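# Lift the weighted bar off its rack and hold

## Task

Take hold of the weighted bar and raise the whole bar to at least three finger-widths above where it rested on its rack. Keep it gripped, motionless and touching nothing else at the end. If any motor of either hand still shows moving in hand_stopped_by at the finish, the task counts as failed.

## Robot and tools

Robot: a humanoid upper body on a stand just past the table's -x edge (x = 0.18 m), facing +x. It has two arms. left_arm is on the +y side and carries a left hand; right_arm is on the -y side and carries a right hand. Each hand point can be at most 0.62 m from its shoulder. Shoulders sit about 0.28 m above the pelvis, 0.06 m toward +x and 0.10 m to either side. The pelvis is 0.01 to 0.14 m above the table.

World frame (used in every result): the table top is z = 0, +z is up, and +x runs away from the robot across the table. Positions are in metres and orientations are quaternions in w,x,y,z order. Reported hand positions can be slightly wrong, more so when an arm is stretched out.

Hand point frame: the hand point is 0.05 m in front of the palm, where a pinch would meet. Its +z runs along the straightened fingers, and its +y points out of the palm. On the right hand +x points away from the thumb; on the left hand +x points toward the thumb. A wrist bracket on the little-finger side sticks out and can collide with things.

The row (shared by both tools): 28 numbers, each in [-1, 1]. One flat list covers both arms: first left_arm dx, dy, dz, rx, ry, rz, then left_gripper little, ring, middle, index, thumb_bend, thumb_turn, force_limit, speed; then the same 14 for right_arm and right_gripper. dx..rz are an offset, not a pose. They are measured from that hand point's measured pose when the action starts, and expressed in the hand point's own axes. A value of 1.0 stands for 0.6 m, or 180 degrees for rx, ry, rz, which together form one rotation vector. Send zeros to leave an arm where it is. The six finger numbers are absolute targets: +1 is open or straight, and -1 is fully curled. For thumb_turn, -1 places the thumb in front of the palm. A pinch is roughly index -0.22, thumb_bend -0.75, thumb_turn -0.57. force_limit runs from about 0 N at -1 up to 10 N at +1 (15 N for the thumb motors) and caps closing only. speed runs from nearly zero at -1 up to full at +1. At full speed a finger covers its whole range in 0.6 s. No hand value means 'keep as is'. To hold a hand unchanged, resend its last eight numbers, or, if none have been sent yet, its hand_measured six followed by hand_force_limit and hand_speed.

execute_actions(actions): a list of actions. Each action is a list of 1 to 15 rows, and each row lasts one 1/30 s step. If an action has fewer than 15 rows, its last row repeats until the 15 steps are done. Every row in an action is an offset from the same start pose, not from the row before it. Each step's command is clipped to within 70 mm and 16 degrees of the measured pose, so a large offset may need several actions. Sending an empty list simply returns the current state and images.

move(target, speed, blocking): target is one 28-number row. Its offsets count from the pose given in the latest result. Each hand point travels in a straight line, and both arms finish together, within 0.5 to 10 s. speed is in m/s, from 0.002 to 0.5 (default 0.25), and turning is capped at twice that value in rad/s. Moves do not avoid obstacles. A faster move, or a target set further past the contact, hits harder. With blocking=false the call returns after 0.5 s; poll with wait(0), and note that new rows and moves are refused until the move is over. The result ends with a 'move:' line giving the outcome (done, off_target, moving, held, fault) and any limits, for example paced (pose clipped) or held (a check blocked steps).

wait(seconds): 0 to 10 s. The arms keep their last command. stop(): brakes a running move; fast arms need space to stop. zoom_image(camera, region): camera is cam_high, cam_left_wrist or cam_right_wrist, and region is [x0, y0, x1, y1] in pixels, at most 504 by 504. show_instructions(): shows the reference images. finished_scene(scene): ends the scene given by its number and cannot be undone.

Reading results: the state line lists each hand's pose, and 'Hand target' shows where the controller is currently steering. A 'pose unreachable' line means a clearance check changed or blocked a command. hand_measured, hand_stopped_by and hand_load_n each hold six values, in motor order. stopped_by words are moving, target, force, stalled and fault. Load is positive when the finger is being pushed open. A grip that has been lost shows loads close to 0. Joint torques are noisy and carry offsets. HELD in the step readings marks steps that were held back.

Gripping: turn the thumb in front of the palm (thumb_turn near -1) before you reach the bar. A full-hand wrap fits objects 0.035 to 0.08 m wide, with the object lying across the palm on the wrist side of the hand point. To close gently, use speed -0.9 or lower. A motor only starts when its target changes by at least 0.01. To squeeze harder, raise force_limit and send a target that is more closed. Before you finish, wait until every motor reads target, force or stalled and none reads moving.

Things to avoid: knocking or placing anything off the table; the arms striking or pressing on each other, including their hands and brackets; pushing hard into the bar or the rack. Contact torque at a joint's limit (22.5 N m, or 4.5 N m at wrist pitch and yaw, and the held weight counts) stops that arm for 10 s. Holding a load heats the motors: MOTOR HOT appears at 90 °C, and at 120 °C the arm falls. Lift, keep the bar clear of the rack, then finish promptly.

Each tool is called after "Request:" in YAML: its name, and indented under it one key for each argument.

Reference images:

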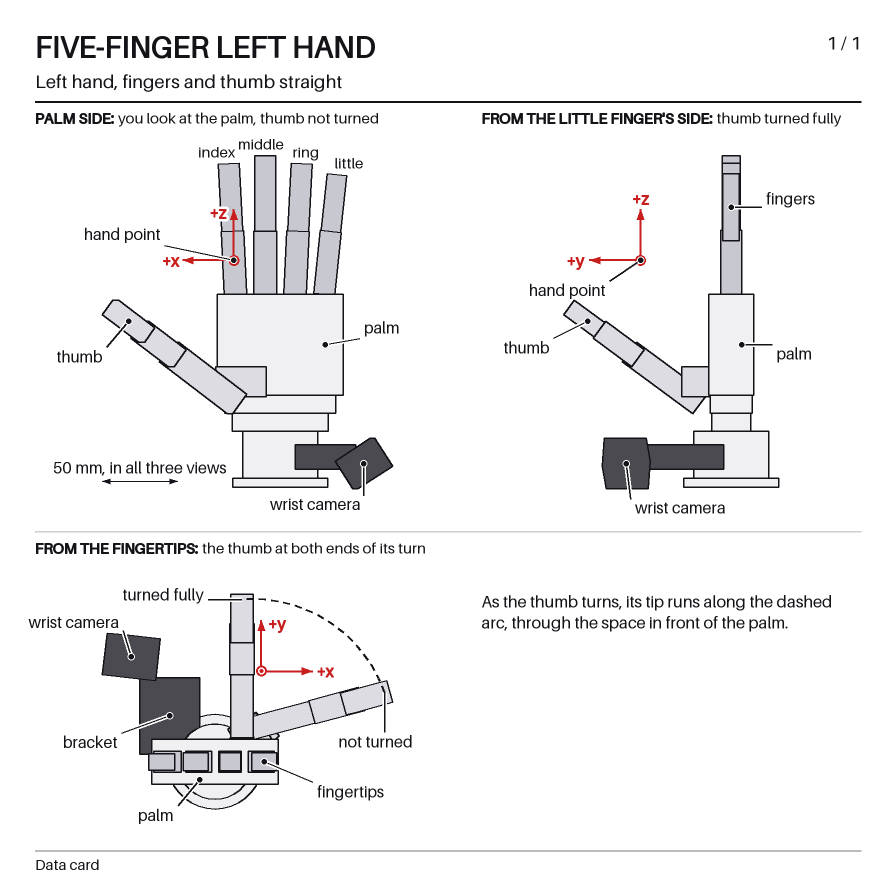

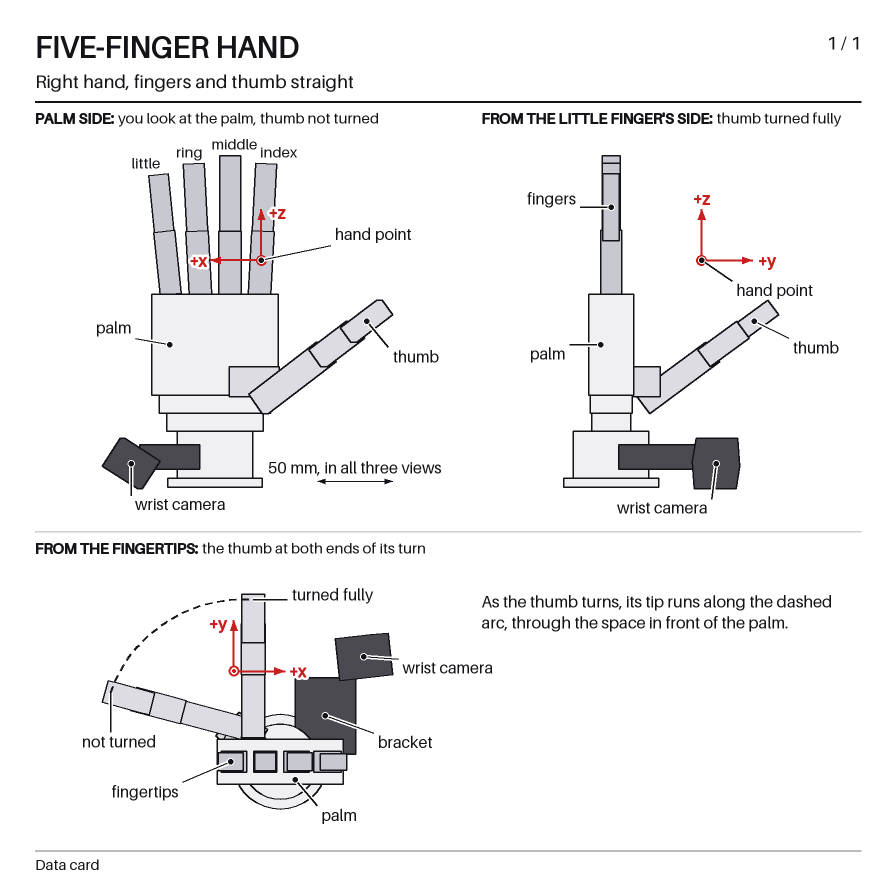

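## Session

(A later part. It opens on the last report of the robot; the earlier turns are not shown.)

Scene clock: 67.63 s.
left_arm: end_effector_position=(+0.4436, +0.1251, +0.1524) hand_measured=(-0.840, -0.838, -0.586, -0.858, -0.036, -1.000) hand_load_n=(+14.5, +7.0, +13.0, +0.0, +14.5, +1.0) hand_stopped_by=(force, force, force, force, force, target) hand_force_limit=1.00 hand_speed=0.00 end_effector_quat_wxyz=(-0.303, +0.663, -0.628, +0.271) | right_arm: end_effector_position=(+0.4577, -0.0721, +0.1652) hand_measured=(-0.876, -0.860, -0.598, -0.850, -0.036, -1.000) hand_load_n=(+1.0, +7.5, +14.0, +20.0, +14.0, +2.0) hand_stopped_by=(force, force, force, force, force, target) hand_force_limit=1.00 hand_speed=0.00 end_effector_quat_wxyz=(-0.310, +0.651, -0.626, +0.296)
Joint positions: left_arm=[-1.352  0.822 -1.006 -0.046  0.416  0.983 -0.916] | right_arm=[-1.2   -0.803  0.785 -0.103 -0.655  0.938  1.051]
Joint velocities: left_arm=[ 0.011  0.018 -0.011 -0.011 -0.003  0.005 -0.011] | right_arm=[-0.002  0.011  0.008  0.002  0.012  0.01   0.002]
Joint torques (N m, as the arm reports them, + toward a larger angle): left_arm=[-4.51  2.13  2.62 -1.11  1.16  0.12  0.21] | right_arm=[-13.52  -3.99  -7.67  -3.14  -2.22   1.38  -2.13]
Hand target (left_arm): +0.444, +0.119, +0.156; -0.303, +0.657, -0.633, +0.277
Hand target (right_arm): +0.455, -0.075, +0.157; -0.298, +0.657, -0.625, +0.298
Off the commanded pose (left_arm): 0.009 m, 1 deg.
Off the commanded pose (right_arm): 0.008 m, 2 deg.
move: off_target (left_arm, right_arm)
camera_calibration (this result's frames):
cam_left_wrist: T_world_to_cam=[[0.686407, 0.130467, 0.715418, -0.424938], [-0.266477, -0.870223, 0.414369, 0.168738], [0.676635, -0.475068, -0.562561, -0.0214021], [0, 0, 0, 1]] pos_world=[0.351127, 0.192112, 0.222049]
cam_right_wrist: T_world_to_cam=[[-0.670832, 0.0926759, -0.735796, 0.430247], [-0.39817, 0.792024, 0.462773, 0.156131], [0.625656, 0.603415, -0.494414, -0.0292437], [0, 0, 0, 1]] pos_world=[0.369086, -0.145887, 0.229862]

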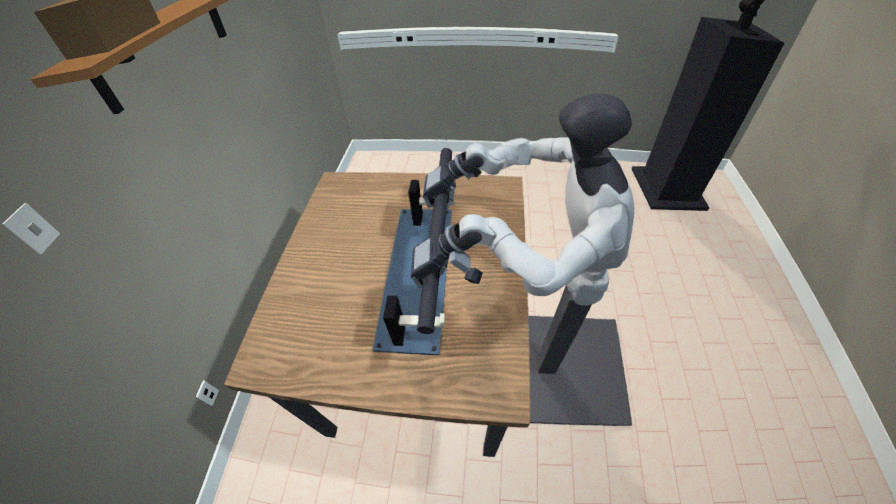

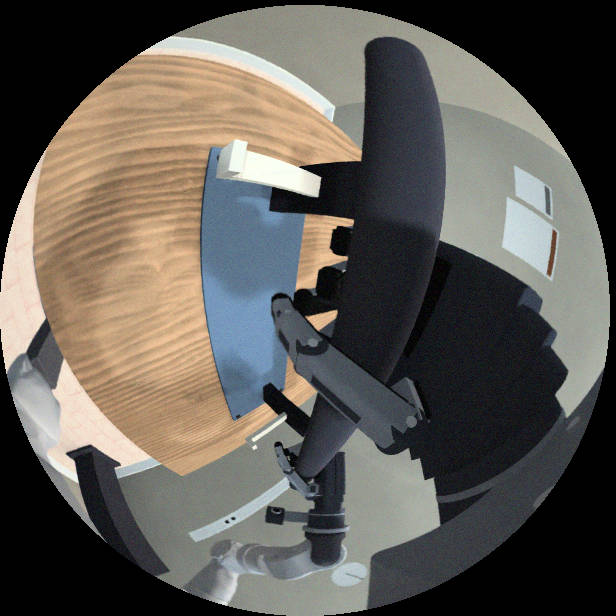

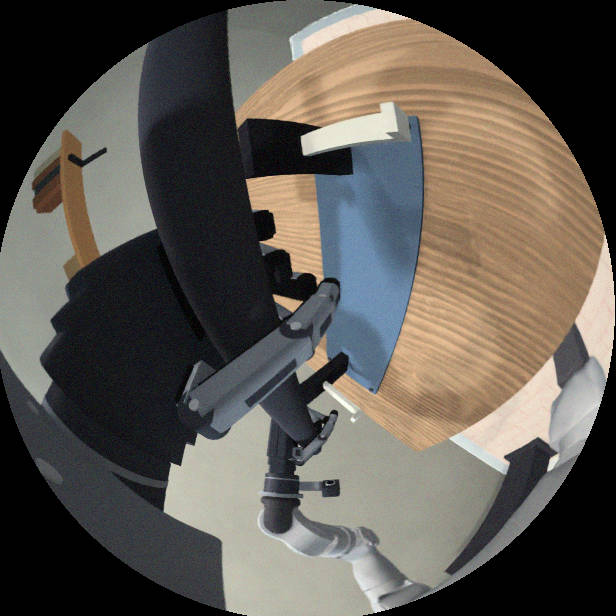

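Left end is lower; raise the left for margin.

Request:
move:
  target: [0,-0.035,-0.03,0,0,0,-1,-1,-1,-1,-1,-1,1,0,0,-0.008,-0.007,0,0,0,-1,-1,-1,-1,-1,-1,1,0]
  speed: 0.04

Request:
finished_scene:
  scene: 1

Scene clock: 73.03 s.
left_arm: end_effector_position=(+0.4425, +0.1311, +0.1710) hand_measured=(-0.840, -0.838, -0.586, -0.858, -0.036, -1.000) hand_load_n=(+13.5, +6.5, +13.0, +0.0, +15.0, +0.5) hand_stopped_by=(force, force, force, force, force, target) hand_force_limit=1.00 hand_speed=0.00 end_effector_quat_wxyz=(-0.306, +0.665, -0.630, +0.259) | right_arm: end_effector_position=(+0.4594, -0.0663, +0.1821) hand_measured=(-0.876, -0.860, -0.598, -0.844, -0.036, -1.000) hand_load_n=(+0.0, +7.0, +14.0, +18.5, +14.0, +2.0) hand_stopped_by=(force, force, force, force, force, target) hand_force_limit=1.00 hand_speed=0.00 end_effector_quat_wxyz=(-0.324, +0.649, -0.623, +0.293)
Joint positions: left_arm=[-1.424  0.855 -1.02  -0.047  0.414  0.983 -0.999] | right_arm=[-1.236 -0.814  0.767 -0.119 -0.64   0.94   1.073]
Joint velocities: left_arm=[ 0.011  0.002  0.002  0.    -0.015  0.     0.   ] | right_arm=[ 0.003 -0.014  0.003  0.005  0.003  0.     0.   ]
Joint torques (N m, as the arm reports them, + toward a larger angle): left_arm=[-5.4   2.24  3.1  -0.65  0.55  0.29  0.1 ] | right_arm=[-13.15  -4.27  -7.84  -2.71  -2.25   1.72  -2.25]
Hand target (left_arm): +0.444, +0.125, +0.179; -0.305, +0.662, -0.630, +0.269
Hand target (right_arm): +0.457, -0.072, +0.172; -0.310, +0.651, -0.626, +0.296
Off the commanded pose (left_arm): 0.011 m, 1 deg.
Off the commanded pose (right_arm): 0.012 m, 2 deg.
move: off_target (left_arm, right_arm)
camera_calibration (this result's frames):
cam_left_wrist: T_world_to_cam=[[0.695671, 0.12329, 0.707701, -0.44007], [-0.253424, -0.879702, 0.40237, 0.163452], [0.672174, -0.459265, -0.580739, -0.00434955], [0, 0, 0, 1]] pos_world=[0.35049, 0.196048, 0.243144]
cam_right_wrist: T_world_to_cam=[[-0.658583, 0.100724, -0.745736, 0.439942], [-0.416501, 0.776574, 0.472715, 0.150057], [0.626734, 0.621922, -0.469487, -0.0292666], [0, 0, 0, 1]] pos_world=[0.37058, -0.142642, 0.243406]

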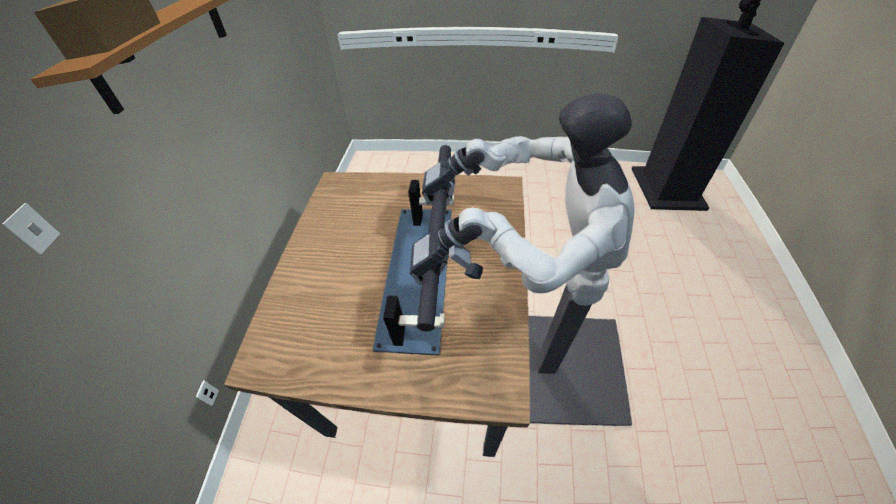

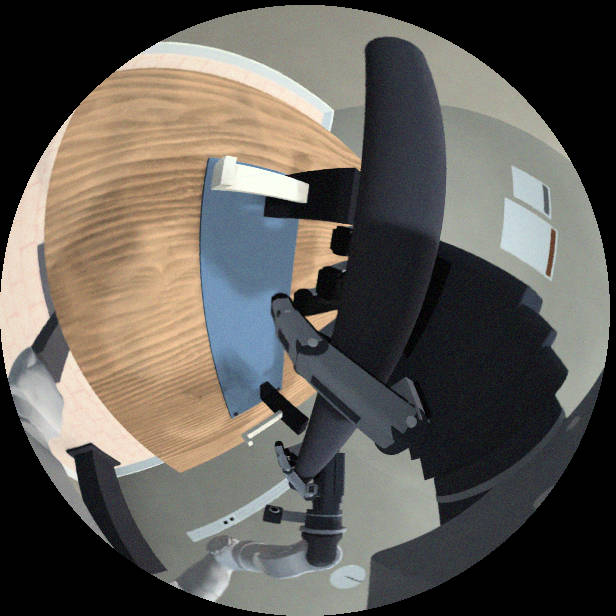

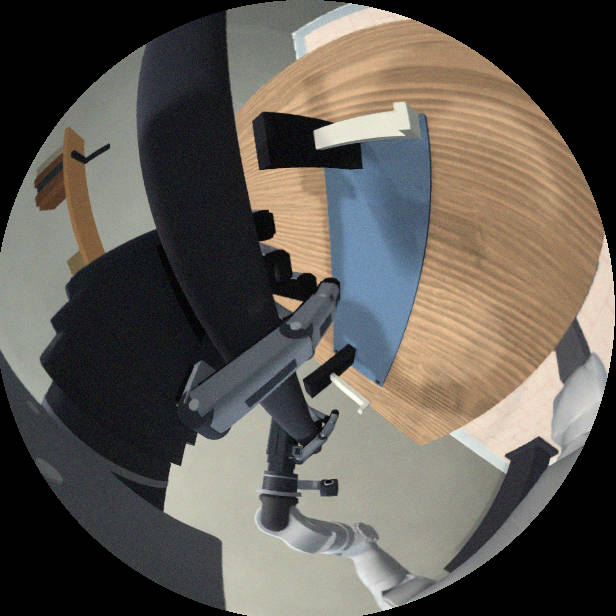

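The scene is finished: the task was done.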